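# Stack loose wooden strips onto their matching colour rows

## Task

Take every loose wooden strip lying in the gap between the two rows and set it on the row that matches its colour. Each must lie flat and be aligned with the strips beneath it, and the grippers must have released them at the end.

## Robot and tools

Robot: two arms, left_arm and right_arm. Each has six joints (waist, shoulder, elbow, wrist pitch, wrist yaw, wrist roll) and a two-finger gripper. The names are just labels; they do not correspond to the left or right side of a camera image.

Frame: every reported position uses one shared scene frame, in metres. Its origin sits on the table surface midway between the arms. +x points outward across the table, +z points upward, and left_arm is mounted on the +y side. A gripper's fingers extend along its own +z axis and close along its own y axis. The reported end-effector point is between the finger pads, roughly 1 cm short of the fingertips. At long reach the printed hand position may differ from the true one.

Tool execute_actions, arguments {"actions": [...], "pictures": true/false}. The actions list contains either nothing or exactly one item. Pictures are included by default.
- Empty list: sends no command and returns the current state.
- Motion item: {"rows": [...], "steps": n}. Rows is a list of 1 to 15 rows, and steps is 1 to 15 (default 15). Each step lasts 1/30 s. Row k is applied on step k, and the final row repeats if there are fewer rows than steps.
- Row layout: a single list of 14 numbers covering both arms, always all 14 even if one arm stays still. The first seven are left_arm: waist, shoulder, elbow, wrist pitch, wrist yaw, wrist roll, opening. The last seven are right_arm in the same order.
- The six joint numbers are absolute target angles in radians, not offsets. They use the same values the Joint positions line prints.
- Stated joint ranges, identical for both arms: waist -2.880 to 2.880, shoulder 0.000 to 3.142, elbow 0.000 to 3.019, wrist pitch -1.693 to 1.571, wrist yaw -1.571 to 1.571, wrist roll -2.094 to 2.094. A call is refused, and nothing is sent, if a target exceeds a range end by over 0.019 rad and is also farther out than that joint's last reported angle. True ends may lie up to 0.019 rad either side of the stated ones. A target beyond the true end gets clipped to it, and the result then reports "joint sent to its limit". This line may refer to an earlier, still-running action. If the line is missing, that does not prove there is more room.
- Opening is an absolute value from -1 (closed) to +1 (fully open).
- Wait item: {"steps": n} with no rows, n up to 300. It returns once n control steps have passed since the previous result, and your reply time counts toward those steps.

Motion behaviour: each joint's target is capped to a fixed lead over its measured angle on every step. The caps are waist 0.264, shoulder 0.32, elbow 0.276, wrist pitch 0.33, wrist yaw 0.186 and wrist roll 0.522 rad. If the targets would shift a gripper more than 70 mm from where it is measured, all of that arm's targets are scaled back toward its current angles. So distant goals need several actions. The simulation keeps running while you think and write. Arms keep moving toward the last sent row until they have all nearly stopped, or until a step is HELD. After that, only a new action moves them on, although fingers that are still moving finish their motion.

Gripping: grip_measured reports the finger opening on the same -1 to +1 scale you command. Each gripper has its own fixed reading error of up to about 1 mm. Away from the extremes, the fingers go to where grip_measured would equal your command. To hold a part, command an opening below grip_measured: about 0.03 below gives a firm grip, and a smaller gap gives a gentler one. Pad force tops out around 50 to 62 N, is lower on some grippers, and is weaker on parts under about 2 mm thick. There can be a brief spike on first contact.

Result lines:
- State line, `left_arm: …` | `right_arm: …`: each gripper's end_effector_position (m) and end_effector_quat_wxyz in the scene frame.
- Joint positions / Joint velocities: one block per arm with the six joints (rad, rad/s), then the pad gap (m, m/s). The gap is 0.094 m when fully open.
- Joint torques: the total drive output for the six joints in the same order. It is nonzero even in free air and has per-arm offsets, scale errors and noise, so friction can hide a load or imitate one.
- "joint command not followed": a clearance check changed or blocked some joint targets. The rest of the row was still applied.
- HELD: marks steps on which all or part of your row was not sent.
- MOTOR HOT: a motor has reached 85 °C from carrying a load. At 100 °C an OVER-TEMPERATURE FAULT occurs, and that arm and its gripper go limp until they cool, so anything it carries falls.

Tool zoom_image, arguments {"camera": "cam_high" or "cam_low", "region": [x0, y0, x1, y1]}. Region is given in pixels of that camera's latest 504x504 image, with (0, 0) at the top-left corner, and may be at most 504 by 504. It returns an enlarged, more detailed crop. Camera positions in the scene frame: cam_high near [0.534798, -1.01039, 1.05142] (fovy 43.082 degrees), and cam_low near [0.233905, -1.40718, 0.451314] (fovy 52.7 degrees). Both sit on the -y side looking toward the table. Each scene's real placement can differ slightly from the calibration, by up to about 2.3 degrees and 9 mm.

It cannot be reversed. The result tells you whether the goal was met. The goal must still hold at that moment. Answering without any tool call ends everything.

Cautions: nothing may leave the table, because that is a failure. Do not let the arms collide or push against each other. Avoid dropping, slipping or slamming parts and avoid hard shoves. Random tugs may pull on a held part, and loose objects may be pushed, so check the result before releasing. Do not keep a load held for a long time, to avoid overheating. Smooth moves with little effort are preferred.

Each tool is called after ">>>" as name(argument=value, ...) on one line, values as JSON.

## Session

>>> execute_actions(actions=[])

>>> zoom_image(camera="cam_high", region=[100, 180, 380, 460])

Scene clock: 0.00 s of 6000.00 s.
left_arm: end_effector_position=(+0.1996, +0.5605, +0.2664) grip_measured=+1.000 end_effector_quat_wxyz=(+0.690, -0.515, +0.506, +0.058) | right_arm: end_effector_position=(+0.8769, +0.1076, +0.1361) grip_measured=+1.000 end_effector_quat_wxyz=(-0.351, +0.768, -0.357, +0.398)
Joint positions: left_arm=[ 0.72   0.184  0.211 -0.068 -0.089 -0.714  0.094] | right_arm=[ 0.518  2.349  2.06  -0.169  0.156 -1.908  0.094]
Joint velocities: left_arm=[ 0.005  0.005 -0.007 -0.002 -0.051 -0.007  0.   ] | right_arm=[-0.015 -0.015 -0.012 -0.012 -0.022 -0.007  0.   ]
Joint torques (N m, as the arm reports them, + toward a larger angle): no reading
Motor temperatures (°C, as the motors report them): left_arm=[24 30 28 28 27 24] | right_arm=[26 27 30 27 25 23]

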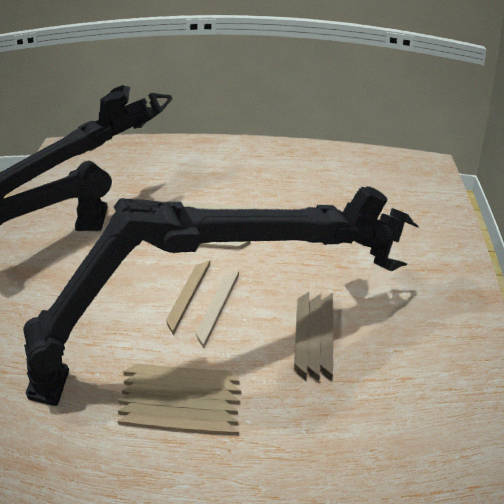

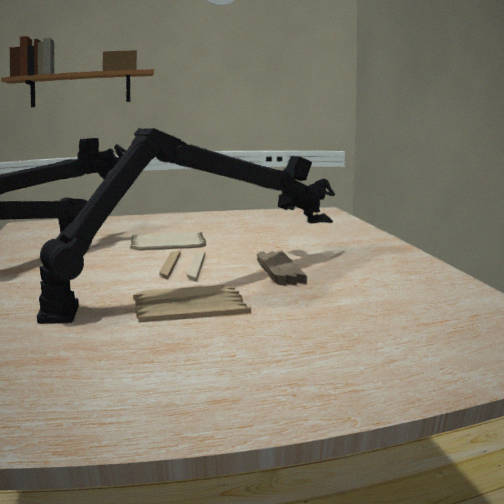

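Region (100, 180, 380, 460) of cam_high's 504x504 image, scaled by 1.800, with more detail than that image has.

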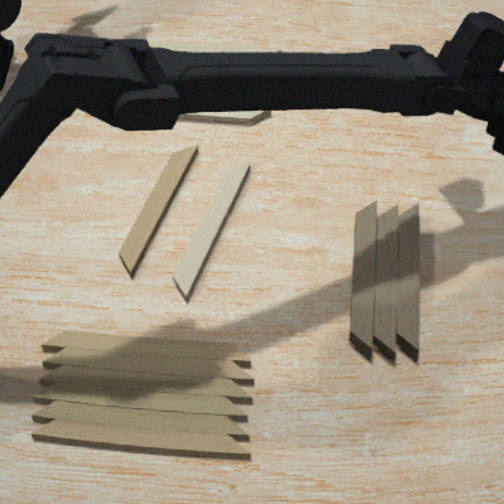

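>>> zoom_image(camera="cam_high", region=[150, 240, 260, 350])

>>> zoom_image(camera="cam_high", region=[110, 350, 250, 450])

>>> zoom_image(camera="cam_low", region=[110, 220, 270, 330])

Region (150, 240, 260, 350) of cam_high's 504x504 image, scaled by 4.582, with more detail than that image has.

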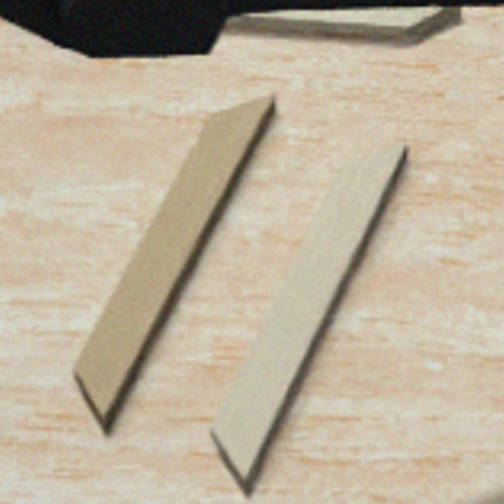

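Region (110, 350, 250, 450) of cam_high's 504x504 image, scaled by 3.600, with more detail than that image has; it fills the top 360 rows of this view, and the rest is white.

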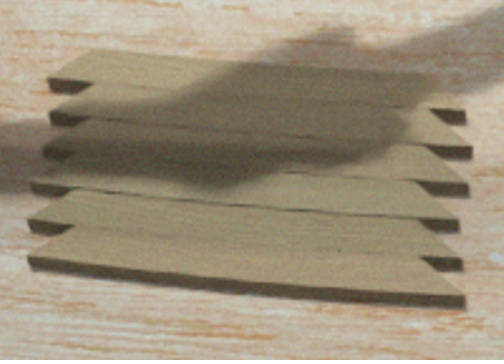

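Region (110, 220, 270, 330) of cam_low's 504x504 image, scaled by 3.150, with more detail than that image has; it fills the top 346 rows of this view, and the rest is white.

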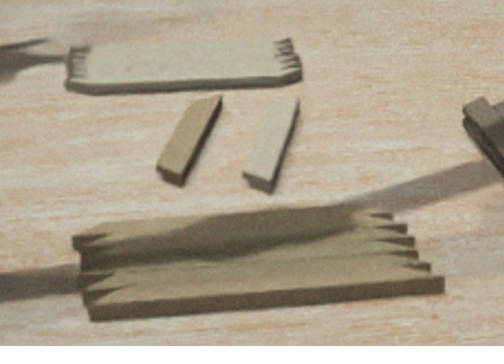

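>>> execute_actions(actions=[{"rows": [[0.719,0.186,0.212,-0.069,-0.089,-0.712,0.999,0.518,2.335,2.059,-0.170,0.156,-1.906,0.999],[0.717,0.192,0.217,-0.073,-0.089,-0.705,0.997,0.520,2.327,2.055,-0.173,0.155,-1.901,0.997],[0.714,0.202,0.224,-0.080,-0.088,-0.694,0.993,0.522,2.317,2.049,-0.178,0.154,-1.893,0.993],[0.710,0.216,0.234,-0.089,-0.087,-0.678,0.988,0.525,2.306,2.041,-0.186,0.153,-1.881,0.988],[0.704,0.234,0.247,-0.100,-0.086,-0.659,0.982,0.529,2.293,2.030,-0.195,0.151,-1.866,0.982],[0.698,0.255,0.263,-0.114,-0.085,-0.635,0.974,0.534,2.279,2.017,-0.206,0.149,-1.848,0.974],[0.690,0.280,0.281,-0.130,-0.084,-0.607,0.965,0.540,2.263,2.002,-0.219,0.147,-1.826,0.965],[0.680,0.309,0.302,-0.149,-0.082,-0.575,0.954,0.547,2.246,1.985,-0.235,0.144,-1.802,0.954],[0.670,0.341,0.326,-0.170,-0.080,-0.539,0.943,0.554,2.227,1.966,-0.251,0.141,-1.774,0.943],[0.659,0.377,0.351,-0.193,-0.079,-0.499,0.930,0.562,2.207,1.945,-0.270,0.138,-1.744,0.930],[0.647,0.415,0.379,-0.218,-0.077,-0.457,0.916,0.571,2.187,1.922,-0.290,0.134,-1.712,0.916],[0.634,0.456,0.409,-0.244,-0.074,-0.411,0.901,0.581,2.165,1.897,-0.312,0.130,-1.677,0.901],[0.620,0.500,0.441,-0.273,-0.072,-0.362,0.885,0.591,2.142,1.871,-0.335,0.126,-1.639,0.885],[0.605,0.547,0.475,-0.303,-0.069,-0.310,0.868,0.601,2.119,1.843,-0.359,0.122,-1.600,0.868],[0.590,0.596,0.511,-0.335,-0.067,-0.256,0.850,0.613,2.094,1.814,-0.385,0.117,-1.558,0.850]], "steps": 15}], pictures=false)

>>> execute_actions(actions=[{"rows": [[0.574,0.646,0.548,-0.367,-0.064,-0.199,0.832,0.624,2.070,1.784,-0.411,0.112,-1.515,0.832],[0.557,0.699,0.586,-0.401,-0.061,-0.141,0.812,0.636,2.044,1.752,-0.439,0.107,-1.471,0.812],[0.540,0.753,0.625,-0.436,-0.058,-0.080,0.793,0.649,2.019,1.720,-0.467,0.102,-1.425,0.793],[0.523,0.808,0.665,-0.472,-0.055,-0.019,0.773,0.661,1.993,1.687,-0.496,0.097,-1.378,0.773],[0.505,0.864,0.706,-0.508,-0.052,0.044,0.752,0.674,1.968,1.653,-0.526,0.092,-1.330,0.752],[0.487,0.921,0.748,-0.545,-0.049,0.107,0.731,0.687,1.942,1.619,-0.555,0.086,-1.282,0.731],[0.469,0.978,0.790,-0.582,-0.046,0.171,0.710,0.700,1.917,1.585,-0.585,0.081,-1.233,0.710],[0.451,1.036,0.831,-0.620,-0.043,0.235,0.690,0.714,1.891,1.551,-0.616,0.075,-1.184,0.690],[0.433,1.093,0.873,-0.657,-0.040,0.299,0.669,0.727,1.867,1.517,-0.646,0.070,-1.135,0.669],[0.415,1.150,0.915,-0.694,-0.037,0.362,0.648,0.740,1.842,1.483,-0.675,0.064,-1.087,0.648],[0.397,1.206,0.956,-0.730,-0.034,0.425,0.627,0.753,1.819,1.449,-0.705,0.059,-1.039,0.627],[0.380,1.261,0.996,-0.766,-0.031,0.486,0.607,0.765,1.796,1.416,-0.734,0.054,-0.992,0.607],[0.363,1.315,1.035,-0.801,-0.028,0.547,0.588,0.778,1.774,1.384,-0.762,0.049,-0.946,0.588],[0.346,1.368,1.073,-0.835,-0.025,0.605,0.568,0.790,1.754,1.352,-0.790,0.044,-0.902,0.568],[0.330,1.419,1.110,-0.868,-0.022,0.662,0.550,0.802,1.734,1.322,-0.816,0.039,-0.859,0.550]], "steps": 15}], pictures=false)

>>> execute_actions(actions=[{"rows": [[0.315,1.467,1.146,-0.899,-0.020,0.716,0.532,0.813,1.715,1.293,-0.842,0.034,-0.817,0.532],[0.300,1.514,1.180,-0.929,-0.017,0.768,0.515,0.823,1.698,1.265,-0.866,0.030,-0.778,0.515],[0.286,1.558,1.212,-0.958,-0.015,0.817,0.499,0.833,1.682,1.239,-0.889,0.026,-0.740,0.499],[0.273,1.599,1.242,-0.984,-0.012,0.863,0.484,0.843,1.668,1.214,-0.911,0.022,-0.705,0.484],[0.261,1.637,1.270,-1.009,-0.010,0.905,0.470,0.852,1.655,1.191,-0.931,0.018,-0.673,0.470],[0.250,1.673,1.295,-1.032,-0.008,0.945,0.457,0.860,1.644,1.170,-0.950,0.015,-0.643,0.457],[0.240,1.705,1.319,-1.053,-0.007,0.981,0.446,0.867,1.634,1.151,-0.966,0.012,-0.615,0.446],[0.230,1.734,1.340,-1.072,-0.005,1.013,0.435,0.874,1.626,1.134,-0.982,0.009,-0.591,0.435],[0.222,1.759,1.358,-1.088,-0.004,1.041,0.426,0.880,1.620,1.119,-0.995,0.007,-0.569,0.426],[0.216,1.780,1.374,-1.102,-0.003,1.065,0.418,0.885,1.616,1.106,-1.006,0.005,-0.551,0.418],[0.210,1.798,1.387,-1.113,-0.002,1.084,0.412,0.889,1.613,1.095,-1.015,0.003,-0.536,0.412],[0.206,1.812,1.397,-1.122,-0.001,1.100,0.407,0.892,1.612,1.087,-1.023,0.002,-0.524,0.407],[0.203,1.822,1.404,-1.129,0,1.111,0.403,0.894,1.612,1.081,-1.028,0.001,-0.516,0.403],[0.201,1.828,1.409,-1.133,0,1.118,0.401,0.896,1.612,1.077,-1.031,0,-0.511,0.401],[0.2,1.83,1.41,-1.134,0,1.12,0.4,0.896,1.612,1.076,-1.032,0,-0.509,0.4]], "steps": 15}], pictures=false)

>>> execute_actions(actions=[{"steps": 20}])

>>> zoom_image(camera="cam_high", region=[140, 190, 270, 350])

Scene clock: 57.77 s of 6000.00 s.
left_arm: end_effector_position=(+0.2510, +0.5643, +0.2319) grip_measured=+0.861 end_effector_quat_wxyz=(+0.547, -0.466, +0.688, +0.099) | right_arm: end_effector_position=(+0.7987, +0.1100, +0.1239) grip_measured=+0.861 end_effector_quat_wxyz=(-0.328, +0.788, -0.429, +0.296)
Joint positions: left_arm=[ 0.625  0.501  0.381 -0.274 -0.075 -0.447  0.087] | right_arm=[ 0.556  2.193  1.861 -0.33   0.126 -1.709  0.087]
Joint velocities: left_arm=[-0.435  1.353  1.082 -0.842 -0.051  1.121 -0.018] | right_arm=[ 0.298 -0.718 -0.691 -0.628 -0.081  0.813 -0.018]
Joint torques (N m, as the arm reports them, + toward a larger angle): left_arm=[-1.62  0.42 15.25  1.92  0.28  0.17] | right_arm=[  0.92 -30.    10.97   1.25  -0.21   0.08]
Motor temperatures (°C, as the motors report them): left_arm=[24 30 35 28 27 24] | right_arm=[26 35 36 27 25 23]
Steps of this call (steps 1 to 90: nothing new was sent; then 54.27 s passed at rest; steps 91 to 105: all 15 steps of this action). Readings (joint positions):
91: left_arm=[0.720 0.184 0.211 -0.068 -0.089 -0.714] | right_arm=[0.518 2.349 2.060 -0.169 0.156 -1.908]
92: left_arm=[0.720 0.184 0.211 -0.068 -0.089 -0.714] | right_arm=[0.518 2.349 2.060 -0.169 0.156 -1.908]
94: left_arm=[0.720 0.186 0.211 -0.071 -0.089 -0.709] | right_arm=[0.518 2.347 2.056 -0.171 0.156 -1.904]
98: left_arm=[0.707 0.236 0.217 -0.110 -0.089 -0.663] | right_arm=[0.520 2.319 2.010 -0.205 0.150 -1.868]
105: the state above

Scene clock: 58.27 s of 6000.00 s.
left_arm: end_effector_position=(+0.4283, +0.5479, +0.1816) grip_measured=+0.561 end_effector_quat_wxyz=(+0.211, -0.024, +0.971, +0.109) | right_arm: end_effector_position=(+0.5080, +0.1284, +0.1179) grip_measured=+0.561 end_effector_quat_wxyz=(-0.205, +0.759, -0.615, +0.057)
Joint positions: left_arm=[ 0.369  1.311  1.007 -0.788 -0.03   0.395  0.073] | right_arm=[ 0.785  1.775  1.383 -0.753  0.045 -1.062  0.073]
Joint velocities: left_arm=[-0.493  1.597  1.121 -1.038  0.051  1.766 -0.019] | right_arm=[ 0.308 -0.62  -0.901 -0.823 -0.183  1.297 -0.017]
Joint torques (N m, as the arm reports them, + toward a larger angle): left_arm=[-1.57 -8.15 12.01  1.01  0.22  0.12] | right_arm=[ -2.15 -19.67   9.71   0.86  -0.12   0.04]
Motor temperatures (°C, as the motors report them): left_arm=[24 30 35 28 27 24] | right_arm=[26 35 35 27 25 23]
Steps of this call (steps 1 to 15: all 15 steps of this action). Readings (joint positions):
1: left_arm=[0.610 0.548 0.420 -0.302 -0.072 -0.403] | right_arm=[0.567 2.168 1.836 -0.352 0.122 -1.678]
2: left_arm=[0.594 0.596 0.460 -0.332 -0.070 -0.356] | right_arm=[0.579 2.142 1.809 -0.376 0.117 -1.644]
4: left_arm=[0.562 0.698 0.546 -0.396 -0.064 -0.255] | right_arm=[0.608 2.084 1.749 -0.428 0.106 -1.567]
8: left_arm=[0.492 0.916 0.719 -0.535 -0.052 -0.029] | right_arm=[0.678 1.958 1.614 -0.548 0.083 -1.388]
15: the state above

Scene clock: 58.77 s of 6000.00 s.
left_arm: end_effector_position=(+0.5051, +0.4839, +0.0609) grip_measured=+0.403 end_effector_quat_wxyz=(-0.008, +0.371, +0.929, -0.003) | right_arm: end_effector_position=(+0.3355, +0.0436, +0.0571) grip_measured=+0.403 end_effector_quat_wxyz=(-0.003, -0.646, +0.763, -0.002)
Joint positions: left_arm=[ 0.202  1.821  1.349 -1.114 -0.004  1.03   0.066] | right_arm=[ 0.886  1.633  1.078 -1.021  0.003 -0.577  0.066]
Joint velocities: left_arm=[-0.093  0.22   0.11  -0.168 -0.022  0.535 -0.002] | right_arm=[ 0.034 -0.005 -0.12  -0.105 -0.037  0.491 -0.002]
Joint torques (N m, as the arm reports them, + toward a larger angle): left_arm=[ -0.33 -14.6   12.07   0.29   0.22   0.25] | right_arm=[ -1.69 -17.06   9.23   0.18  -0.2    0.01]
Motor temperatures (°C, as the motors report them): left_arm=[24 30 35 28 27 24] | right_arm=[26 35 35 27 25 23]
Steps of this call (steps 1 to 15: all 15 steps of this action). Readings (joint positions):
1: left_arm=[0.353 1.364 1.045 -0.822 -0.028 0.454] | right_arm=[0.795 1.755 1.351 -0.781 0.040 -1.017]
2: left_arm=[0.337 1.415 1.081 -0.854 -0.025 0.512] | right_arm=[0.804 1.737 1.320 -0.808 0.036 -0.972]
4: left_arm=[0.306 1.511 1.147 -0.915 -0.020 0.622] | right_arm=[0.821 1.706 1.261 -0.858 0.028 -0.888]
8: left_arm=[0.254 1.672 1.255 -1.017 -0.011 0.815] | right_arm=[0.851 1.663 1.163 -0.943 0.015 -0.741]
15: the state above

Scene clock: 59.43 s of 6000.00 s.
left_arm: end_effector_position=(+0.5083, +0.4831, +0.0623) grip_measured=+0.402 end_effector_quat_wxyz=(-0.009, +0.407, +0.913, -0.005) | right_arm: end_effector_position=(+0.3326, +0.0415, +0.0557) grip_measured=+0.402 end_effector_quat_wxyz=(-0.007, -0.624, +0.781, -0.003)
Joint positions: left_arm=[ 0.199  1.829  1.364 -1.126 -0.004  1.107  0.066] | right_arm=[ 0.888  1.632  1.073 -1.027  0.003 -0.518  0.066]
Joint velocities: left_arm=[ 0.005 -0.005 -0.002 -0.002  0.007  0.022 -0.001] | right_arm=[ 0.005 -0.015  0.002 -0.017 -0.051  0.022  0.   ]
Joint torques (N m, as the arm reports them, + toward a larger angle): left_arm=[ -0.67 -15.52  11.15   0.32   0.21   0.1 ] | right_arm=[ -1.27 -16.97   8.93  -0.02  -0.2    0.06]
Motor temperatures (°C, as the motors report them): left_arm=[24 30 35 28 27 24] | right_arm=[26 35 35 27 25 23]
Steps of this call (steps 1 to 20: the robot went on to your last target). Readings (joint positions):
1: left_arm=[0.200 1.826 1.351 -1.118 -0.004 1.046] | right_arm=[0.887 1.633 1.075 -1.024 0.003 -0.565]
2: left_arm=[0.199 1.828 1.352 -1.121 -0.004 1.058] | right_arm=[0.888 1.633 1.073 -1.026 0.003 -0.556]
4: left_arm=[0.199 1.829 1.353 -1.125 -0.004 1.076] | right_arm=[0.888 1.633 1.073 -1.027 0.003 -0.542]
8: left_arm=[0.199 1.829 1.362 -1.126 -0.004 1.094] | right_arm=[0.888 1.632 1.073 -1.027 0.003 -0.527]
20: the state above

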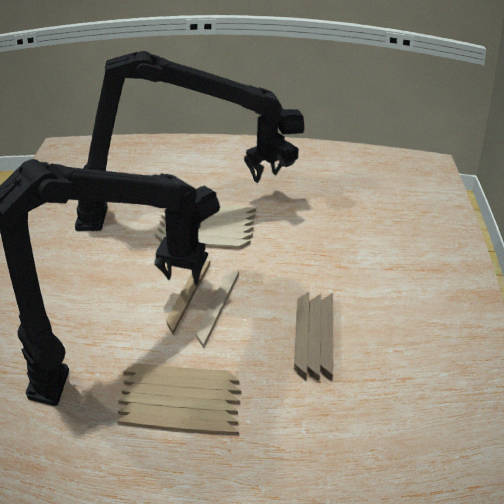

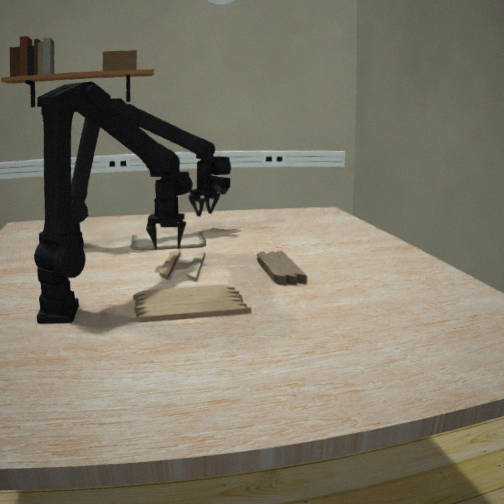

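Region (140, 190, 270, 350) of cam_high's 504x504 image, scaled by 3.150, with more detail than that image has; it fills the left 410 columns of this view, and the rest is white.

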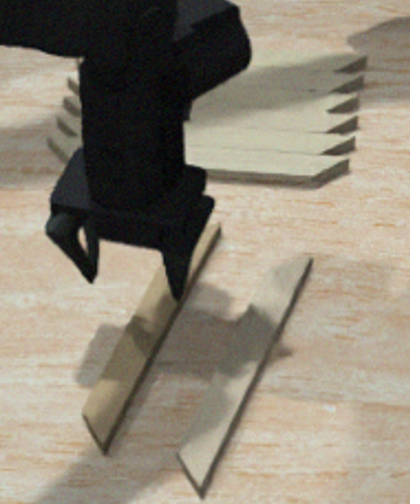

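>>> execute_actions(actions=[{"rows": [[0.2,1.83,1.41,-1.134,0,1.12,0.4,0.886,1.633,1.072,-1.025,0,-0.520,0.4],[0.2,1.83,1.41,-1.134,0,1.12,0.4,0.882,1.636,1.071,-1.019,0,-0.525,0.4],[0.2,1.83,1.41,-1.134,0,1.12,0.4,0.878,1.641,1.068,-1.010,0,-0.530,0.4],[0.2,1.83,1.41,-1.134,0,1.12,0.4,0.874,1.647,1.064,-0.997,0,-0.535,0.4],[0.2,1.83,1.41,-1.134,0,1.12,0.4,0.870,1.655,1.059,-0.983,0,-0.540,0.4],[0.2,1.83,1.41,-1.134,0,1.12,0.4,0.867,1.663,1.055,-0.967,0,-0.544,0.4],[0.2,1.83,1.41,-1.134,0,1.12,0.4,0.865,1.672,1.049,-0.950,0,-0.547,0.4],[0.2,1.83,1.41,-1.134,0,1.12,0.4,0.865,1.680,1.045,-0.934,0,-0.548,0.4],[0.2,1.83,1.41,-1.134,0,1.12,0.4,0.865,1.688,1.040,-0.920,0,-0.548,0.4],[0.2,1.83,1.41,-1.134,0,1.12,0.4,0.865,1.694,1.036,-0.907,0,-0.548,0.4],[0.2,1.83,1.41,-1.134,0,1.12,0.4,0.865,1.699,1.033,-0.898,0,-0.548,0.4],[0.2,1.83,1.41,-1.134,0,1.12,0.4,0.865,1.702,1.032,-0.892,0,-0.548,0.4],[0.2,1.83,1.41,-1.134,0,1.12,0.4,0.865,1.703,1.031,-0.890,0,-0.548,0.4]], "steps": 15}], pictures=false)

>>> execute_actions(actions=[{"steps": 8}])

>>> zoom_image(camera="cam_high", region=[150, 240, 260, 350])

>>> zoom_image(camera="cam_low", region=[130, 220, 220, 290])

Scene clock: 71.63 s of 6000.00 s.
left_arm: end_effector_position=(+0.5083, +0.4831, +0.0623) grip_measured=+0.402 end_effector_quat_wxyz=(-0.009, +0.408, +0.913, -0.005) | right_arm: end_effector_position=(+0.3396, +0.0417, +0.0150) grip_measured=+0.402 end_effector_quat_wxyz=(+0.000, -0.627, +0.779, -0.001)
Joint positions: left_arm=[ 0.199  1.829  1.364 -1.126 -0.004  1.107  0.066] | right_arm=[ 0.876  1.7    1.032 -0.903  0.003 -0.537  0.066]
Joint velocities: left_arm=[-0.015 -0.015  0.022 -0.002  0.051  0.051  0.001] | right_arm=[ 0.005  0.151 -0.1    0.056 -0.037  0.037  0.001]
Joint torques (N m, as the arm reports them, + toward a larger angle): left_arm=[ -0.86 -14.43  11.62   0.09   0.2    0.16] | right_arm=[ -2.51 -16.23   8.36   0.56  -0.18  -0.13]
Motor temperatures (°C, as the motors report them): left_arm=[24 31 35 28 27 24] | right_arm=[26 33 34 27 25 23]
Steps of this call (steps 1 to 15: the robot went on to your last target; steps 16 to 90: nothing new was sent; then 8.70 s passed at rest; steps 91 to 105: all 15 steps of this action). Readings (joint positions):
91: left_arm=[0.199 1.829 1.364 -1.126 -0.004 1.107] | right_arm=[0.888 1.632 1.073 -1.027 0.003 -0.517]
92: left_arm=[0.199 1.829 1.364 -1.126 -0.004 1.107] | right_arm=[0.888 1.632 1.073 -1.027 0.003 -0.517]
94: left_arm=[0.199 1.829 1.364 -1.126 -0.004 1.107] | right_arm=[0.888 1.632 1.072 -1.020 0.003 -0.520]
98: left_arm=[0.199 1.829 1.364 -1.126 -0.004 1.107] | right_arm=[0.883 1.642 1.060 -0.973 0.003 -0.529]
105: the state above

Scene clock: 71.90 s of 6000.00 s.
left_arm: end_effector_position=(+0.5083, +0.4831, +0.0623) grip_measured=+0.402 end_effector_quat_wxyz=(-0.009, +0.408, +0.913, -0.005) | right_arm: end_effector_position=(+0.3381, +0.0400, +0.0105) grip_measured=+0.402 end_effector_quat_wxyz=(-0.004, -0.628, +0.778, -0.002)
Joint positions: left_arm=[ 0.199  1.829  1.364 -1.126 -0.004  1.107  0.066] | right_arm=[ 0.876  1.707  1.027 -0.899  0.003 -0.539  0.066]
Joint velocities: left_arm=[-0.005  0.005  0.007 -0.002  0.037  0.007 -0.002] | right_arm=[-0.005 -0.015 -0.002  0.012  0.022 -0.022  0.001]
Joint torques (N m, as the arm reports them, + toward a larger angle): left_arm=[ -0.26 -14.98  11.38   0.4    0.25   0.24] | right_arm=[ -2.74 -15.47   8.37   0.64  -0.2   -0.17]
Motor temperatures (°C, as the motors report them): left_arm=[24 31 35 28 27 24] | right_arm=[26 33 34 27 25 23]
Steps of this call (steps 1 to 8: the robot went on to your last target). Readings (joint positions):
1: left_arm=[0.199 1.829 1.364 -1.126 -0.004 1.107] | right_arm=[0.876 1.704 1.030 -0.902 0.003 -0.538]
2: left_arm=[0.199 1.829 1.364 -1.126 -0.004 1.107] | right_arm=[0.876 1.706 1.028 -0.901 0.003 -0.538]
4: left_arm=[0.199 1.829 1.364 -1.126 -0.004 1.107] | right_arm=[0.876 1.707 1.027 -0.901 0.003 -0.539]
8: the state above

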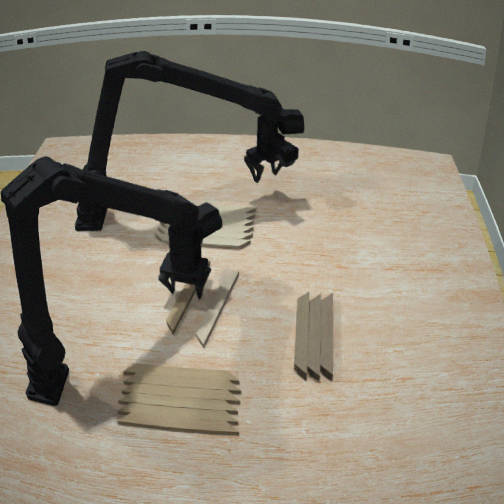

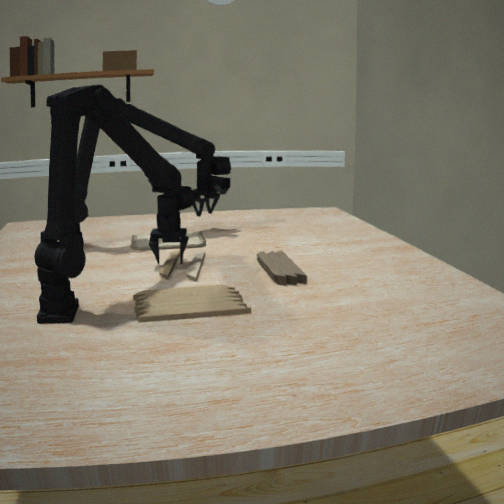

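Region (150, 240, 260, 350) of cam_high's 504x504 image, scaled by 4.582, with more detail than that image has.

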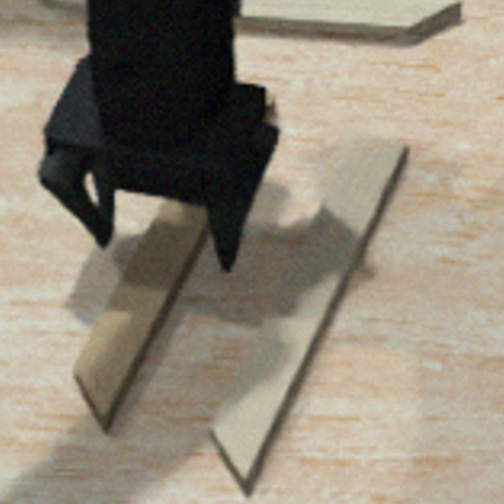

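Region (130, 220, 220, 290) of cam_low's 504x504 image, scaled by 5.600, with more detail than that image has.

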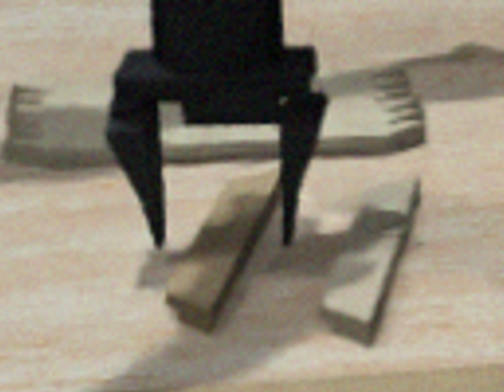

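>>> execute_actions(actions=[{"rows": [[0.2,1.83,1.41,-1.134,0,1.12,0.4,0.865,1.703,1.031,-0.890,0,-0.548,0.28],[0.2,1.83,1.41,-1.134,0,1.12,0.4,0.865,1.703,1.031,-0.890,0,-0.548,0.14],[0.2,1.83,1.41,-1.134,0,1.12,0.4,0.865,1.703,1.031,-0.890,0,-0.548,0.0],[0.2,1.83,1.41,-1.134,0,1.12,0.4,0.865,1.703,1.031,-0.890,0,-0.548,-0.13],[0.2,1.83,1.41,-1.134,0,1.12,0.4,0.865,1.703,1.031,-0.890,0,-0.548,-0.23],[0.2,1.83,1.41,-1.134,0,1.12,0.4,0.865,1.703,1.031,-0.890,0,-0.548,-0.30],[0.2,1.83,1.41,-1.134,0,1.12,0.4,0.865,1.703,1.031,-0.890,0,-0.548,-0.35],[0.2,1.83,1.41,-1.134,0,1.12,0.4,0.865,1.703,1.031,-0.890,0,-0.548,-0.38],[0.2,1.83,1.41,-1.134,0,1.12,0.4,0.865,1.703,1.031,-0.890,0,-0.548,-0.40],[0.2,1.83,1.41,-1.134,0,1.12,0.4,0.865,1.703,1.031,-0.890,0,-0.548,-0.42],[0.2,1.83,1.41,-1.134,0,1.12,0.4,0.865,1.703,1.031,-0.890,0,-0.548,-0.44],[0.2,1.83,1.41,-1.134,0,1.12,0.4,0.865,1.703,1.031,-0.890,0,-0.548,-0.46],[0.2,1.83,1.41,-1.134,0,1.12,0.4,0.865,1.703,1.031,-0.890,0,-0.548,-0.475]], "steps": 15}], pictures=false)

>>> execute_actions(actions=[{"rows": [[0.2,1.83,1.41,-1.134,0,1.12,0.4,0.865,1.690,1.050,-0.900,0,-0.548,-0.475],[0.2,1.83,1.41,-1.134,0,1.12,0.4,0.865,1.684,1.068,-0.910,0,-0.548,-0.475],[0.2,1.83,1.41,-1.134,0,1.12,0.4,0.865,1.676,1.075,-0.922,0,-0.548,-0.475],[0.2,1.83,1.41,-1.134,0,1.12,0.4,0.865,1.667,1.082,-0.938,0,-0.548,-0.475],[0.2,1.83,1.41,-1.134,0,1.12,0.4,0.865,1.656,1.090,-0.956,0,-0.548,-0.475],[0.2,1.83,1.41,-1.134,0,1.12,0.4,0.865,1.644,1.098,-0.976,0,-0.548,-0.475],[0.2,1.83,1.41,-1.134,0,1.12,0.4,0.865,1.632,1.106,-0.996,0,-0.548,-0.475],[0.2,1.83,1.41,-1.134,0,1.12,0.4,0.865,1.621,1.114,-1.015,0,-0.548,-0.475],[0.2,1.83,1.41,-1.134,0,1.12,0.4,0.865,1.611,1.121,-1.031,0,-0.548,-0.475],[0.2,1.83,1.41,-1.134,0,1.12,0.4,0.865,1.603,1.127,-1.043,0,-0.548,-0.475],[0.2,1.83,1.41,-1.134,0,1.12,0.4,0.865,1.597,1.131,-1.050,0,-0.548,-0.475],[0.2,1.83,1.41,-1.134,0,1.12,0.4,0.865,1.593,1.134,-1.054,0,-0.548,-0.475],[0.2,1.83,1.41,-1.134,0,1.12,0.4,0.865,1.592,1.135,-1.055,0,-0.548,-0.475]], "steps": 13}], pictures=false)

>>> execute_actions(actions=[{"rows": [[0.2,1.83,1.41,-1.134,0,1.12,0.4,0.863,1.591,1.128,-1.055,0,-0.547,-0.475],[0.2,1.83,1.41,-1.134,0,1.12,0.4,0.856,1.589,1.115,-1.054,0,-0.543,-0.475],[0.2,1.83,1.41,-1.134,0,1.12,0.4,0.844,1.585,1.098,-1.054,0,-0.536,-0.475],[0.2,1.83,1.41,-1.134,0,1.12,0.4,0.828,1.580,1.086,-1.053,0,-0.527,-0.475],[0.2,1.83,1.41,-1.134,0,1.12,0.4,0.807,1.574,1.078,-1.052,0,-0.516,-0.475],[0.2,1.83,1.41,-1.134,0,1.12,0.4,0.782,1.566,1.069,-1.050,0,-0.502,-0.475],[0.2,1.83,1.41,-1.134,0,1.12,0.4,0.754,1.557,1.058,-1.049,0,-0.486,-0.475],[0.2,1.83,1.41,-1.134,0,1.12,0.4,0.722,1.547,1.046,-1.047,0,-0.468,-0.475],[0.2,1.83,1.41,-1.134,0,1.12,0.4,0.686,1.535,1.033,-1.045,0,-0.449,-0.475],[0.2,1.83,1.41,-1.134,0,1.12,0.4,0.648,1.523,1.019,-1.043,0,-0.428,-0.475],[0.197,1.83,1.41,-1.134,0,1.12,0.4,0.608,1.510,1.004,-1.040,0,-0.405,-0.475],[0.189,1.83,1.41,-1.134,0,1.12,0.4,0.565,1.497,0.988,-1.038,0,-0.382,-0.475],[0.176,1.83,1.41,-1.134,0,1.12,0.4,0.522,1.483,0.971,-1.035,0,-0.358,-0.475],[0.158,1.83,1.41,-1.134,0,1.12,0.4,0.477,1.469,0.954,-1.033,0,-0.333,-0.475],[0.135,1.83,1.41,-1.134,0,1.12,0.4,0.432,1.455,0.938,-1.030,0,-0.308,-0.475]], "steps": 15}], pictures=false)

>>> execute_actions(actions=[{"rows": [[0.107,1.83,1.41,-1.134,0,1.12,0.4,0.386,1.440,0.921,-1.027,0,-0.282,-0.475],[0.076,1.83,1.41,-1.134,0,1.12,0.4,0.341,1.426,0.904,-1.025,0,-0.257,-0.475],[0.040,1.83,1.41,-1.134,0,1.12,0.4,0.298,1.412,0.887,-1.022,0,-0.233,-0.475],[0.000,1.83,1.41,-1.134,0,1.12,0.4,0.255,1.399,0.871,-1.020,0,-0.210,-0.475],[-0.042,1.83,1.41,-1.134,0,1.12,0.4,0.215,1.386,0.856,-1.018,0,-0.187,-0.475],[-0.087,1.83,1.41,-1.134,0,1.12,0.4,0.177,1.374,0.842,-1.015,0,-0.166,-0.475],[-0.135,1.83,1.41,-1.134,0,1.12,0.4,0.141,1.362,0.829,-1.013,0,-0.147,-0.475],[-0.184,1.83,1.41,-1.134,0,1.12,0.4,0.109,1.352,0.817,-1.011,0,-0.129,-0.475],[-0.234,1.83,1.41,-1.134,0,1.12,0.4,0.081,1.343,0.806,-1.010,0,-0.113,-0.475],[-0.285,1.83,1.41,-1.134,0,1.12,0.4,0.056,1.335,0.797,-1.008,0,-0.099,-0.475],[-0.335,1.83,1.41,-1.134,0,1.12,0.4,0.035,1.329,0.789,-1.007,0,-0.088,-0.475],[-0.385,1.83,1.41,-1.134,0,1.12,0.4,0.019,1.324,0.783,-1.006,0,-0.079,-0.475],[-0.434,1.83,1.41,-1.134,0,1.12,0.4,0.007,1.320,0.779,-1.006,0,-0.072,-0.475],[-0.482,1.83,1.41,-1.134,0,1.12,0.4,0.000,1.318,0.776,-1.005,0,-0.068,-0.475],[-0.527,1.83,1.41,-1.134,0,1.12,0.4,-0.002,1.317,0.775,-1.005,0,-0.067,-0.475]], "steps": 15}], pictures=false)

>>> execute_actions(actions=[{"rows": [[-0.569,1.830,1.390,-1.125,0,1.12,0.4,-0.002,1.331,0.775,-1.004,0,-0.067,-0.475],[-0.609,1.831,1.372,-1.117,0,1.12,0.4,-0.002,1.333,0.773,-1.001,0,-0.067,-0.475],[-0.645,1.832,1.363,-1.113,0,1.12,0.4,-0.002,1.336,0.771,-0.995,0,-0.067,-0.475],[-0.676,1.834,1.361,-1.108,0,1.12,0.4,-0.002,1.341,0.768,-0.988,0,-0.067,-0.475],[-0.704,1.836,1.359,-1.101,0,1.12,0.4,-0.002,1.346,0.765,-0.980,0,-0.067,-0.475],[-0.727,1.839,1.356,-1.094,0,1.12,0.4,-0.002,1.352,0.761,-0.970,0,-0.067,-0.475],[-0.745,1.841,1.353,-1.086,0,1.12,0.4,-0.002,1.359,0.757,-0.960,0,-0.067,-0.475],[-0.758,1.844,1.350,-1.079,0,1.12,0.4,-0.002,1.365,0.752,-0.950,0,-0.067,-0.475],[-0.766,1.846,1.347,-1.071,0,1.12,0.4,-0.002,1.372,0.748,-0.940,0,-0.067,-0.475],[-0.769,1.849,1.344,-1.064,0,1.12,0.4,-0.002,1.378,0.744,-0.930,0,-0.067,-0.475],[-0.769,1.851,1.342,-1.057,0,1.12,0.4,-0.002,1.383,0.741,-0.922,0,-0.067,-0.475],[-0.769,1.853,1.340,-1.052,0,1.12,0.4,-0.002,1.388,0.738,-0.915,0,-0.067,-0.475],[-0.769,1.854,1.338,-1.048,0,1.12,0.4,-0.002,1.391,0.736,-0.909,0,-0.067,-0.475],[-0.769,1.855,1.337,-1.046,0,1.12,0.4,-0.002,1.393,0.734,-0.906,0,-0.067,-0.475],[-0.769,1.855,1.337,-1.045,0,1.12,0.4,-0.002,1.394,0.734,-0.905,0,-0.067,-0.475]], "steps": 15}], pictures=false)

>>> execute_actions(actions=[{"steps": 10}])

>>> zoom_image(camera="cam_high", region=[110, 340, 250, 450])

>>> zoom_image(camera="cam_high", region=[150, 240, 260, 350])

Scene clock: 111.13 s of 6000.00 s.
left_arm: end_effector_position=(+0.5083, +0.4831, +0.0623) grip_measured=+0.402 end_effector_quat_wxyz=(-0.009, +0.408, +0.913, -0.005) | right_arm: end_effector_position=(+0.3381, +0.0401, +0.0105) grip_measured=-0.457 end_effector_quat_wxyz=(-0.004, -0.628, +0.778, -0.002)
Joint positions: left_arm=[ 0.199  1.829  1.364 -1.126 -0.004  1.107  0.066] | right_arm=[ 0.876  1.707  1.027 -0.899  0.002 -0.54   0.026]
Joint velocities: left_arm=[-0.015 -0.015  0.012 -0.002  0.007 -0.022  0.   ] | right_arm=[-0.005  0.005 -0.002 -0.007  0.007  0.051  0.001]
Joint torques (N m, as the arm reports them, + toward a larger angle): left_arm=[ -0.43 -14.46  11.23   0.05   0.25   0.17] | right_arm=[ -2.83 -15.93   8.35   0.58  -0.19  -0.15]
Motor temperatures (°C, as the motors report them): left_arm=[24 32 36 28 27 24] | right_arm=[26 32 33 27 25 23]
Steps of this call (steps 1 to 15: the robot went on to your last target; steps 16 to 90: nothing new was sent; then 35.73 s passed at rest; steps 91 to 105: all 15 steps of this action). Readings (joint positions):
91: left_arm=[0.199 1.829 1.364 -1.126 -0.004 1.107] | right_arm=[0.876 1.707 1.027 -0.899 0.003 -0.540]
92: left_arm=[0.199 1.829 1.364 -1.126 -0.004 1.107] | right_arm=[0.876 1.707 1.027 -0.899 0.003 -0.540]
94: left_arm=[0.199 1.829 1.364 -1.126 -0.004 1.107] | right_arm=[0.876 1.707 1.027 -0.899 0.003 -0.540]
98: left_arm=[0.199 1.829 1.364 -1.126 -0.004 1.107] | right_arm=[0.876 1.707 1.027 -0.899 0.003 -0.540]
105: the state above

Scene clock: 111.57 s of 6000.00 s.
left_arm: end_effector_position=(+0.5083, +0.4831, +0.0623) grip_measured=+0.402 end_effector_quat_wxyz=(-0.009, +0.408, +0.913, -0.005) | right_arm: end_effector_position=(+0.3338, +0.0356, +0.0581) grip_measured=-0.457 end_effector_quat_wxyz=(-0.011, -0.628, +0.778, -0.003)
Joint positions: left_arm=[ 0.199  1.829  1.364 -1.126 -0.004  1.107  0.066] | right_arm=[ 0.876  1.625  1.07  -1.039  0.002 -0.54   0.026]
Joint velocities: left_arm=[-0.015 -0.015 -0.007  0.002 -0.022 -0.022 -0.   ] | right_arm=[-0.005 -0.347  0.222 -0.149 -0.066  0.007 -0.001]
Joint torques (N m, as the arm reports them, + toward a larger angle): left_arm=[ -1.13 -14.45  11.44   0.02   0.24   0.19] | right_arm=[ -2.82 -15.85  13.2   -0.01  -0.18  -0.15]
Motor temperatures (°C, as the motors report them): left_arm=[24 32 36 28 27 24] | right_arm=[26 32 33 27 25 23]
Steps of this call (steps 1 to 13: all 13 steps of this action). Readings (joint positions):
1: left_arm=[0.199 1.829 1.364 -1.126 -0.004 1.107] | right_arm=[0.876 1.707 1.027 -0.899 0.002 -0.540]
2: left_arm=[0.199 1.829 1.364 -1.126 -0.004 1.107] | right_arm=[0.876 1.707 1.027 -0.900 0.002 -0.540]
4: left_arm=[0.199 1.829 1.364 -1.126 -0.004 1.107] | right_arm=[0.876 1.705 1.027 -0.910 0.002 -0.540]
8: left_arm=[0.199 1.829 1.364 -1.126 -0.004 1.107] | right_arm=[0.876 1.684 1.036 -0.973 0.002 -0.540]
13: the state above

Scene clock: 112.07 s of 6000.00 s.
left_arm: end_effector_position=(+0.5095, +0.4787, +0.0623) grip_measured=+0.402 end_effector_quat_wxyz=(-0.009, +0.412, +0.911, -0.005) | right_arm: end_effector_position=(+0.3897, -0.1018, +0.0685) grip_measured=-0.457 end_effector_quat_wxyz=(-0.007, -0.422, +0.907, +0.000)
Joint positions: left_arm=[ 0.19   1.829  1.364 -1.126 -0.004  1.107  0.066] | right_arm=[ 0.523  1.515  0.969 -1.04  -0.001 -0.405  0.026]
Joint velocities: left_arm=[-0.21   0.005  0.002  0.002  0.007  0.051 -0.   ] | right_arm=[-1.509 -0.444 -0.476  0.085  0.022  0.564  0.002]
Joint torques (N m, as the arm reports them, + toward a larger angle): left_arm=[ -3.61 -16.09  11.32   0.24   0.21   0.22] | right_arm=[ -1.91 -16.37   8.56   0.33  -0.03   0.02]
Motor temperatures (°C, as the motors report them): left_arm=[24 32 36 28 27 24] | right_arm=[26 32 33 27 25 23]
Steps of this call (steps 1 to 15: all 15 steps of this action). Readings (joint positions):
1: left_arm=[0.199 1.829 1.364 -1.126 -0.004 1.107] | right_arm=[0.876 1.614 1.077 -1.042 0.002 -0.540]
2: left_arm=[0.199 1.829 1.364 -1.126 -0.004 1.107] | right_arm=[0.876 1.605 1.081 -1.043 0.002 -0.540]
4: left_arm=[0.199 1.829 1.364 -1.126 -0.004 1.107] | right_arm=[0.870 1.590 1.082 -1.044 0.002 -0.540]
8: left_arm=[0.199 1.829 1.364 -1.126 -0.004 1.107] | right_arm=[0.812 1.580 1.072 -1.046 -0.001 -0.518]
15: the state above

Scene clock: 112.57 s of 6000.00 s.
left_arm: end_effector_position=(+0.5093, +0.2107, +0.0623) grip_measured=+0.402 end_effector_quat_wxyz=(-0.010, +0.632, +0.775, -0.002) | right_arm: end_effector_position=(+0.3618, -0.2942, +0.0668) grip_measured=-0.457 end_effector_quat_wxyz=(-0.002, -0.032, +0.999, +0.000)
Joint positions: left_arm=[-0.33   1.829  1.364 -1.126 -0.004  1.107  0.066] | right_arm=[ 0.007  1.334  0.777 -1.017  0.    -0.115  0.026]
Joint velocities: left_arm=[-1.363  0.005  0.002 -0.002  0.037 -0.007 -0.   ] | right_arm=[-0.23  -0.063 -0.115 -0.002 -0.095  0.271 -0.001]
Joint torques (N m, as the arm reports them, + toward a larger angle): left_arm=[ -0.88 -14.87   9.69   0.13   0.16   0.17] | right_arm=[ -1.47 -10.77   9.17   0.66  -0.03   0.03]
Motor temperatures (°C, as the motors report them): left_arm=[24 32 36 28 27 24] | right_arm=[26 32 33 27 25 23]
Steps of this call (steps 1 to 15: all 15 steps of this action). Readings (joint positions):
1: left_arm=[0.181 1.829 1.364 -1.126 -0.004 1.107] | right_arm=[0.473 1.500 0.953 -1.037 -0.001 -0.383]
2: left_arm=[0.166 1.829 1.364 -1.126 -0.004 1.107] | right_arm=[0.423 1.484 0.936 -1.035 -0.001 -0.361]
4: left_arm=[0.120 1.829 1.364 -1.126 -0.004 1.107] | right_arm=[0.328 1.451 0.903 -1.030 -0.000 -0.315]
8: left_arm=[-0.023 1.829 1.364 -1.126 -0.004 1.107] | right_arm=[0.166 1.389 0.842 -1.022 0.000 -0.226]
15: the state above

Scene clock: 113.07 s of 6000.00 s.
left_arm: end_effector_position=(+0.3900, -0.0178, +0.0552) grip_measured=+0.402 end_effector_quat_wxyz=(+0.013, +0.803, +0.596, +0.001) | right_arm: end_effector_position=(+0.3478, -0.2957, +0.0277) grip_measured=-0.457 end_effector_quat_wxyz=(-0.018, -0.009, +1.000, +0.001)
Joint positions: left_arm=[-0.825  1.829  1.343 -1.06   0.002  1.109  0.066] | right_arm=[-0.     1.394  0.708 -0.921  0.    -0.077  0.026]
Joint velocities: left_arm=[ 0.23   0.024 -0.071  0.056  0.051 -0.007 -0.001] | right_arm=[ 0.005 -0.015  0.002  0.149 -0.051  0.007 -0.   ]
Joint torques (N m, as the arm reports them, + toward a larger angle): left_arm=[  2.25 -14.59   7.4    1.12  -0.05   0.19] | right_arm=[-2.42 -9.89 10.43  0.46 -0.06 -0.01]
Motor temperatures (°C, as the motors report them): left_arm=[24 32 35 28 27 24] | right_arm=[26 32 33 27 25 23]
Steps of this call (steps 1 to 15: all 15 steps of this action). Readings (joint positions):
1: left_arm=[-0.376 1.829 1.364 -1.126 -0.004 1.107] | right_arm=[0.001 1.334 0.774 -1.017 0.000 -0.107]
2: left_arm=[-0.422 1.829 1.364 -1.126 -0.004 1.107] | right_arm=[-0.000 1.334 0.773 -1.016 0.000 -0.100]
4: left_arm=[-0.515 1.829 1.364 -1.124 -0.004 1.107] | right_arm=[-0.000 1.335 0.764 -1.014 0.000 -0.091]
8: left_arm=[-0.700 1.829 1.363 -1.101 -0.004 1.107] | right_arm=[-0.000 1.363 0.722 -1.001 0.000 -0.082]
15: the state above

Scene clock: 113.40 s of 6000.00 s.
left_arm: end_effector_position=(+0.4125, +0.0082, +0.0527) grip_measured=+0.402 end_effector_quat_wxyz=(+0.012, +0.783, +0.622, +0.001) | right_arm: end_effector_position=(+0.3496, -0.2958, +0.0277) grip_measured=-0.457 end_effector_quat_wxyz=(-0.014, -0.009, +1.000, +0.001)
Joint positions: left_arm=[-0.759  1.831  1.339 -1.055  0.002  1.109  0.066] | right_arm=[-0.     1.394  0.708 -0.914  0.    -0.076  0.026]
Joint velocities: left_arm=[-0.044  0.005  0.002 -0.012 -0.051  0.007 -0.001] | right_arm=[-0.015  0.005  0.017  0.007  0.007 -0.022 -0.001]
Joint torques (N m, as the arm reports them, + toward a larger angle): left_arm=[ -1.67 -14.04   7.41   0.77  -0.04   0.15] | right_arm=[-2.03 -9.91 10.31  0.58 -0.06  0.03]
Motor temperatures (°C, as the motors report them): left_arm=[24 32 35 28 27 24] | right_arm=[26 32 33 27 25 23]
Steps of this call (steps 1 to 10: the robot went on to your last target). Readings (joint positions):
1: left_arm=[-0.816 1.829 1.341 -1.058 0.002 1.109] | right_arm=[-0.000 1.394 0.708 -0.918 0.000 -0.077]
2: left_arm=[-0.805 1.830 1.340 -1.057 0.002 1.109] | right_arm=[-0.000 1.394 0.708 -0.916 0.000 -0.076]
4: left_arm=[-0.782 1.831 1.339 -1.056 0.002 1.109] | right_arm=[-0.000 1.394 0.708 -0.914 0.000 -0.076]
8: left_arm=[-0.759 1.831 1.339 -1.055 0.002 1.109] | right_arm=[-0.000 1.394 0.708 -0.914 0.000 -0.076]
10: the state above

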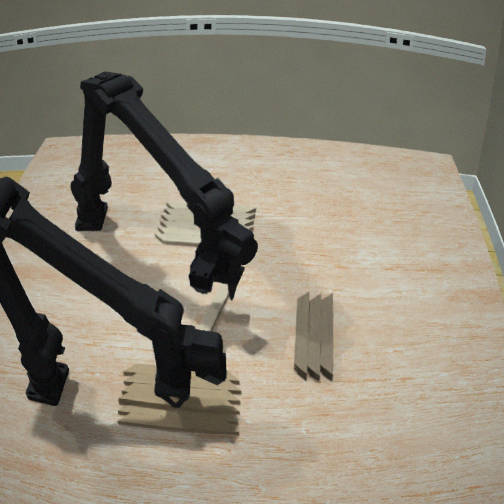

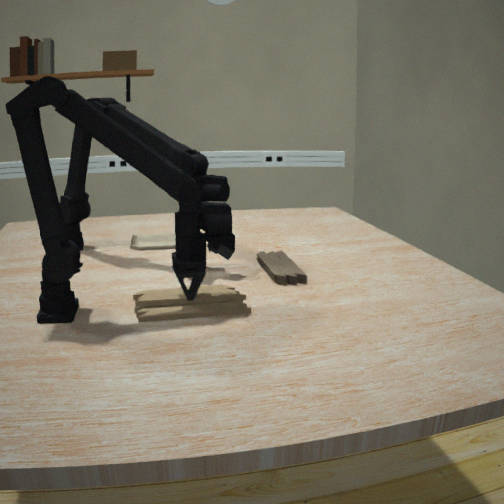

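Region (110, 340, 250, 450) of cam_high's 504x504 image, scaled by 3.600, with more detail than that image has; it fills the top 396 rows of this view, and the rest is white.

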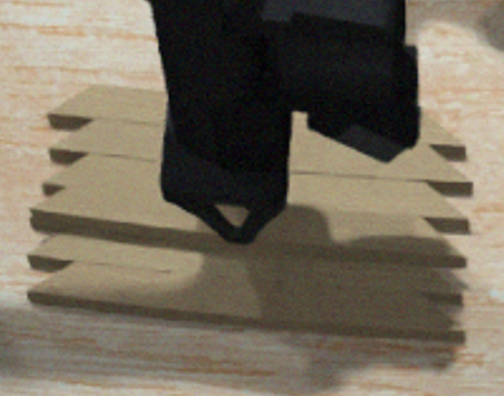

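Region (150, 240, 260, 350) of cam_high's 504x504 image, scaled by 4.582, with more detail than that image has.

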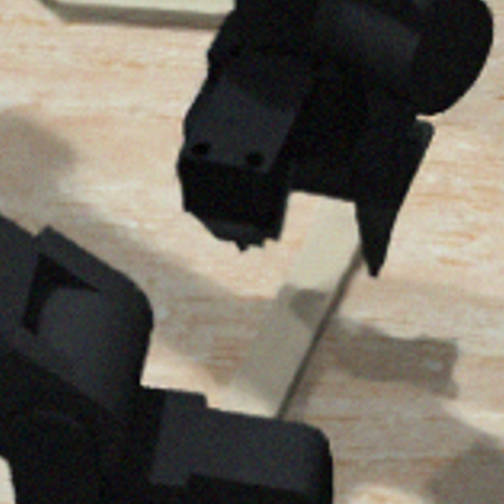

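>>> execute_actions(actions=[{"rows": [[-0.765,1.856,1.336,-1.044,0,1.12,0.4,0.000,1.385,0.730,-0.900,0,-0.067,-0.475],[-0.765,1.857,1.335,-1.041,0,1.12,0.4,0.003,1.378,0.725,-0.896,0,-0.066,-0.475],[-0.765,1.860,1.333,-1.036,0,1.12,0.4,0.007,1.373,0.720,-0.892,0,-0.064,-0.475],[-0.765,1.864,1.329,-1.029,0,1.12,0.4,0.012,1.369,0.715,-0.889,0,-0.061,-0.475],[-0.765,1.869,1.325,-1.020,0,1.12,0.4,0.018,1.366,0.711,-0.886,0,-0.058,-0.475],[-0.765,1.874,1.321,-1.012,0,1.12,0.4,0.024,1.363,0.708,-0.884,0,-0.055,-0.475],[-0.765,1.879,1.317,-1.002,0,1.12,0.4,0.030,1.361,0.704,-0.883,0,-0.052,-0.475],[-0.765,1.884,1.313,-0.994,0,1.12,0.4,0.035,1.360,0.700,-0.882,0,-0.049,-0.475],[-0.765,1.889,1.309,-0.985,0,1.12,0.4,0.039,1.359,0.697,-0.882,0,-0.047,-0.475],[-0.765,1.893,1.306,-0.979,0,1.12,0.4,0.041,1.359,0.695,-0.882,0,-0.045,-0.475],[-0.765,1.896,1.303,-0.973,0,1.12,0.4,0.043,1.359,0.694,-0.882,0,-0.044,-0.475],[-0.765,1.897,1.302,-0.970,0,1.12,0.4,0.043,1.359,0.693,-0.882,0,-0.044,-0.475],[-0.765,1.898,1.301,-0.969,0,1.12,0.4,0.043,1.359,0.693,-0.882,0,-0.044,-0.475]], "steps": 15}], pictures=false)

>>> execute_actions(actions=[{"steps": 10}])

>>> zoom_image(camera="cam_high", region=[110, 340, 250, 450])

>>> zoom_image(camera="cam_high", region=[150, 240, 260, 350])

Scene clock: 130.40 s of 6000.00 s.
left_arm: end_effector_position=(+0.4102, +0.0086, +0.0179) grip_measured=+0.402 end_effector_quat_wxyz=(+0.008, +0.784, +0.621, +0.000) | right_arm: end_effector_position=(+0.3510, -0.2854, +0.0291) grip_measured=-0.457 end_effector_quat_wxyz=(+0.000, -0.016, +1.000, -0.000)
Joint positions: left_arm=[-0.762  1.877  1.304 -0.982  0.002  1.109  0.066] | right_arm=[ 0.033  1.374  0.694 -0.89   0.    -0.056  0.026]
Joint velocities: left_arm=[ 0.005  0.132 -0.061  0.027  0.037 -0.066 -0.   ] | right_arm=[-0.015  0.015 -0.037 -0.022  0.022  0.022  0.001]
Joint torques (N m, as the arm reports them, + toward a larger angle): left_arm=[ -1.73 -13.28   7.48   0.61   0.04   0.2 ] | right_arm=[ -1.29 -10.47   8.12   0.63  -0.04   0.02]
Motor temperatures (°C, as the motors report them): left_arm=[24 32 34 28 27 24] | right_arm=[26 31 33 27 25 23]
Steps of this call (steps 1 to 30: the robot went on to your last target; steps 31 to 90: nothing new was sent; then 13.50 s passed at rest; steps 91 to 105: all 15 steps of this action). Readings (joint positions):
91: left_arm=[-0.762 1.831 1.339 -1.055 0.002 1.109] | right_arm=[-0.000 1.394 0.708 -0.913 0.000 -0.075]
92: left_arm=[-0.762 1.831 1.339 -1.054 0.002 1.109] | right_arm=[-0.000 1.394 0.708 -0.911 0.000 -0.075]
94: left_arm=[-0.762 1.832 1.339 -1.049 0.002 1.109] | right_arm=[-0.000 1.393 0.708 -0.904 0.000 -0.074]
98: left_arm=[-0.762 1.839 1.328 -1.020 0.002 1.109] | right_arm=[0.008 1.385 0.707 -0.894 0.000 -0.066]
105: the state above

Scene clock: 130.73 s of 6000.00 s.
left_arm: end_effector_position=(+0.4086, +0.0099, +0.0129) grip_measured=+0.402 end_effector_quat_wxyz=(+0.004, +0.784, +0.621, -0.000) | right_arm: end_effector_position=(+0.3505, -0.2854, +0.0288) grip_measured=-0.457 end_effector_quat_wxyz=(-0.000, -0.014, +1.000, -0.000)
Joint positions: left_arm=[-0.762  1.885  1.3   -0.979  0.002  1.109  0.066] | right_arm=[ 0.033  1.374  0.693 -0.89   0.    -0.053  0.026]
Joint velocities: left_arm=[-0.015  0.005 -0.007  0.007  0.007  0.022 -0.001] | right_arm=[ 0.015  0.005 -0.002 -0.002 -0.051 -0.007 -0.001]
Joint torques (N m, as the arm reports them, + toward a larger angle): left_arm=[ -0.89 -14.03   7.66   0.71  -0.01   0.2 ] | right_arm=[ -1.18 -10.93   8.05   0.62  -0.05   0.02]
Motor temperatures (°C, as the motors report them): left_arm=[24 32 34 28 27 24] | right_arm=[26 31 33 27 25 23]
Steps of this call (steps 1 to 10: the robot went on to your last target). Readings (joint positions):
1: left_arm=[-0.762 1.881 1.302 -0.981 0.002 1.109] | right_arm=[0.033 1.374 0.693 -0.890 0.000 -0.055]
2: left_arm=[-0.762 1.884 1.300 -0.981 0.002 1.109] | right_arm=[0.033 1.374 0.693 -0.890 0.000 -0.054]
4: left_arm=[-0.762 1.885 1.300 -0.980 0.002 1.109] | right_arm=[0.033 1.374 0.693 -0.890 0.000 -0.054]
8: left_arm=[-0.762 1.885 1.300 -0.979 0.002 1.109] | right_arm=[0.033 1.374 0.693 -0.890 0.000 -0.053]
10: the state above

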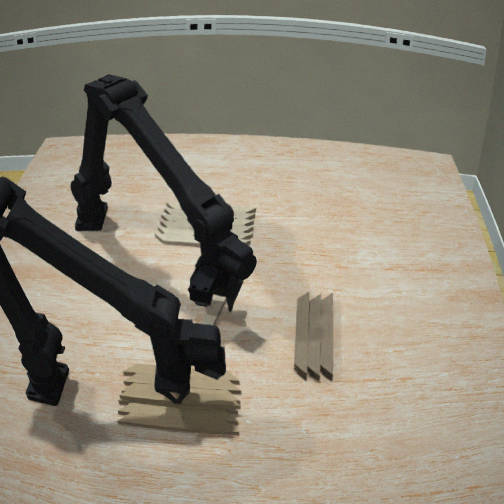

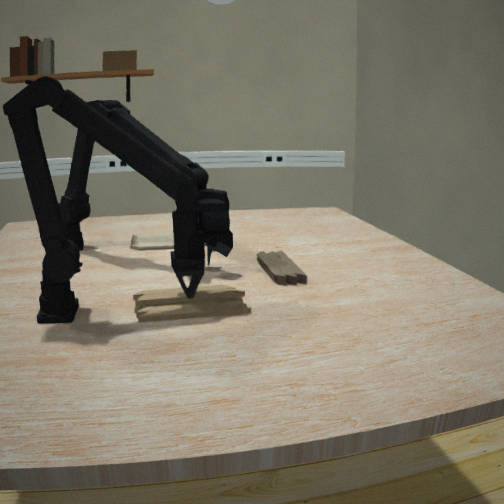

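Region (110, 340, 250, 450) of cam_high's 504x504 image, scaled by 3.600, with more detail than that image has; it fills the top 396 rows of this view, and the rest is white.

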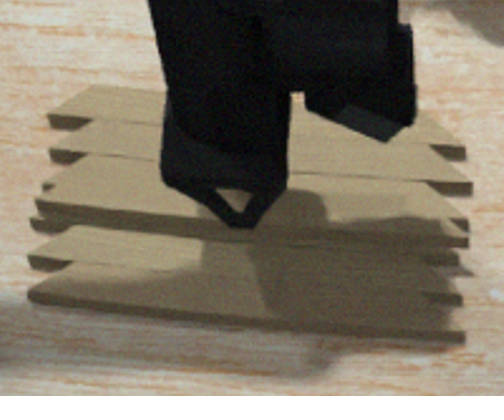

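Region (150, 240, 260, 350) of cam_high's 504x504 image, scaled by 4.582, with more detail than that image has.

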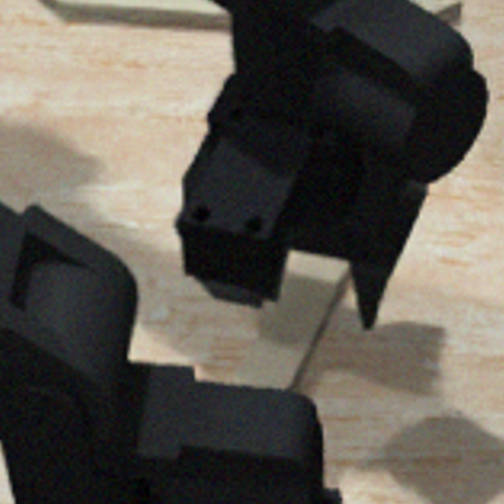

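>>> zoom_image(camera="cam_high", region=[145, 190, 265, 260])

Region (145, 190, 265, 260) of cam_high's 504x504 image, scaled by 4.200, with more detail than that image has; it fills the top 294 rows of this view, and the rest is white.

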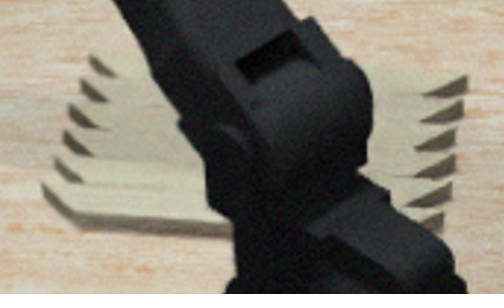

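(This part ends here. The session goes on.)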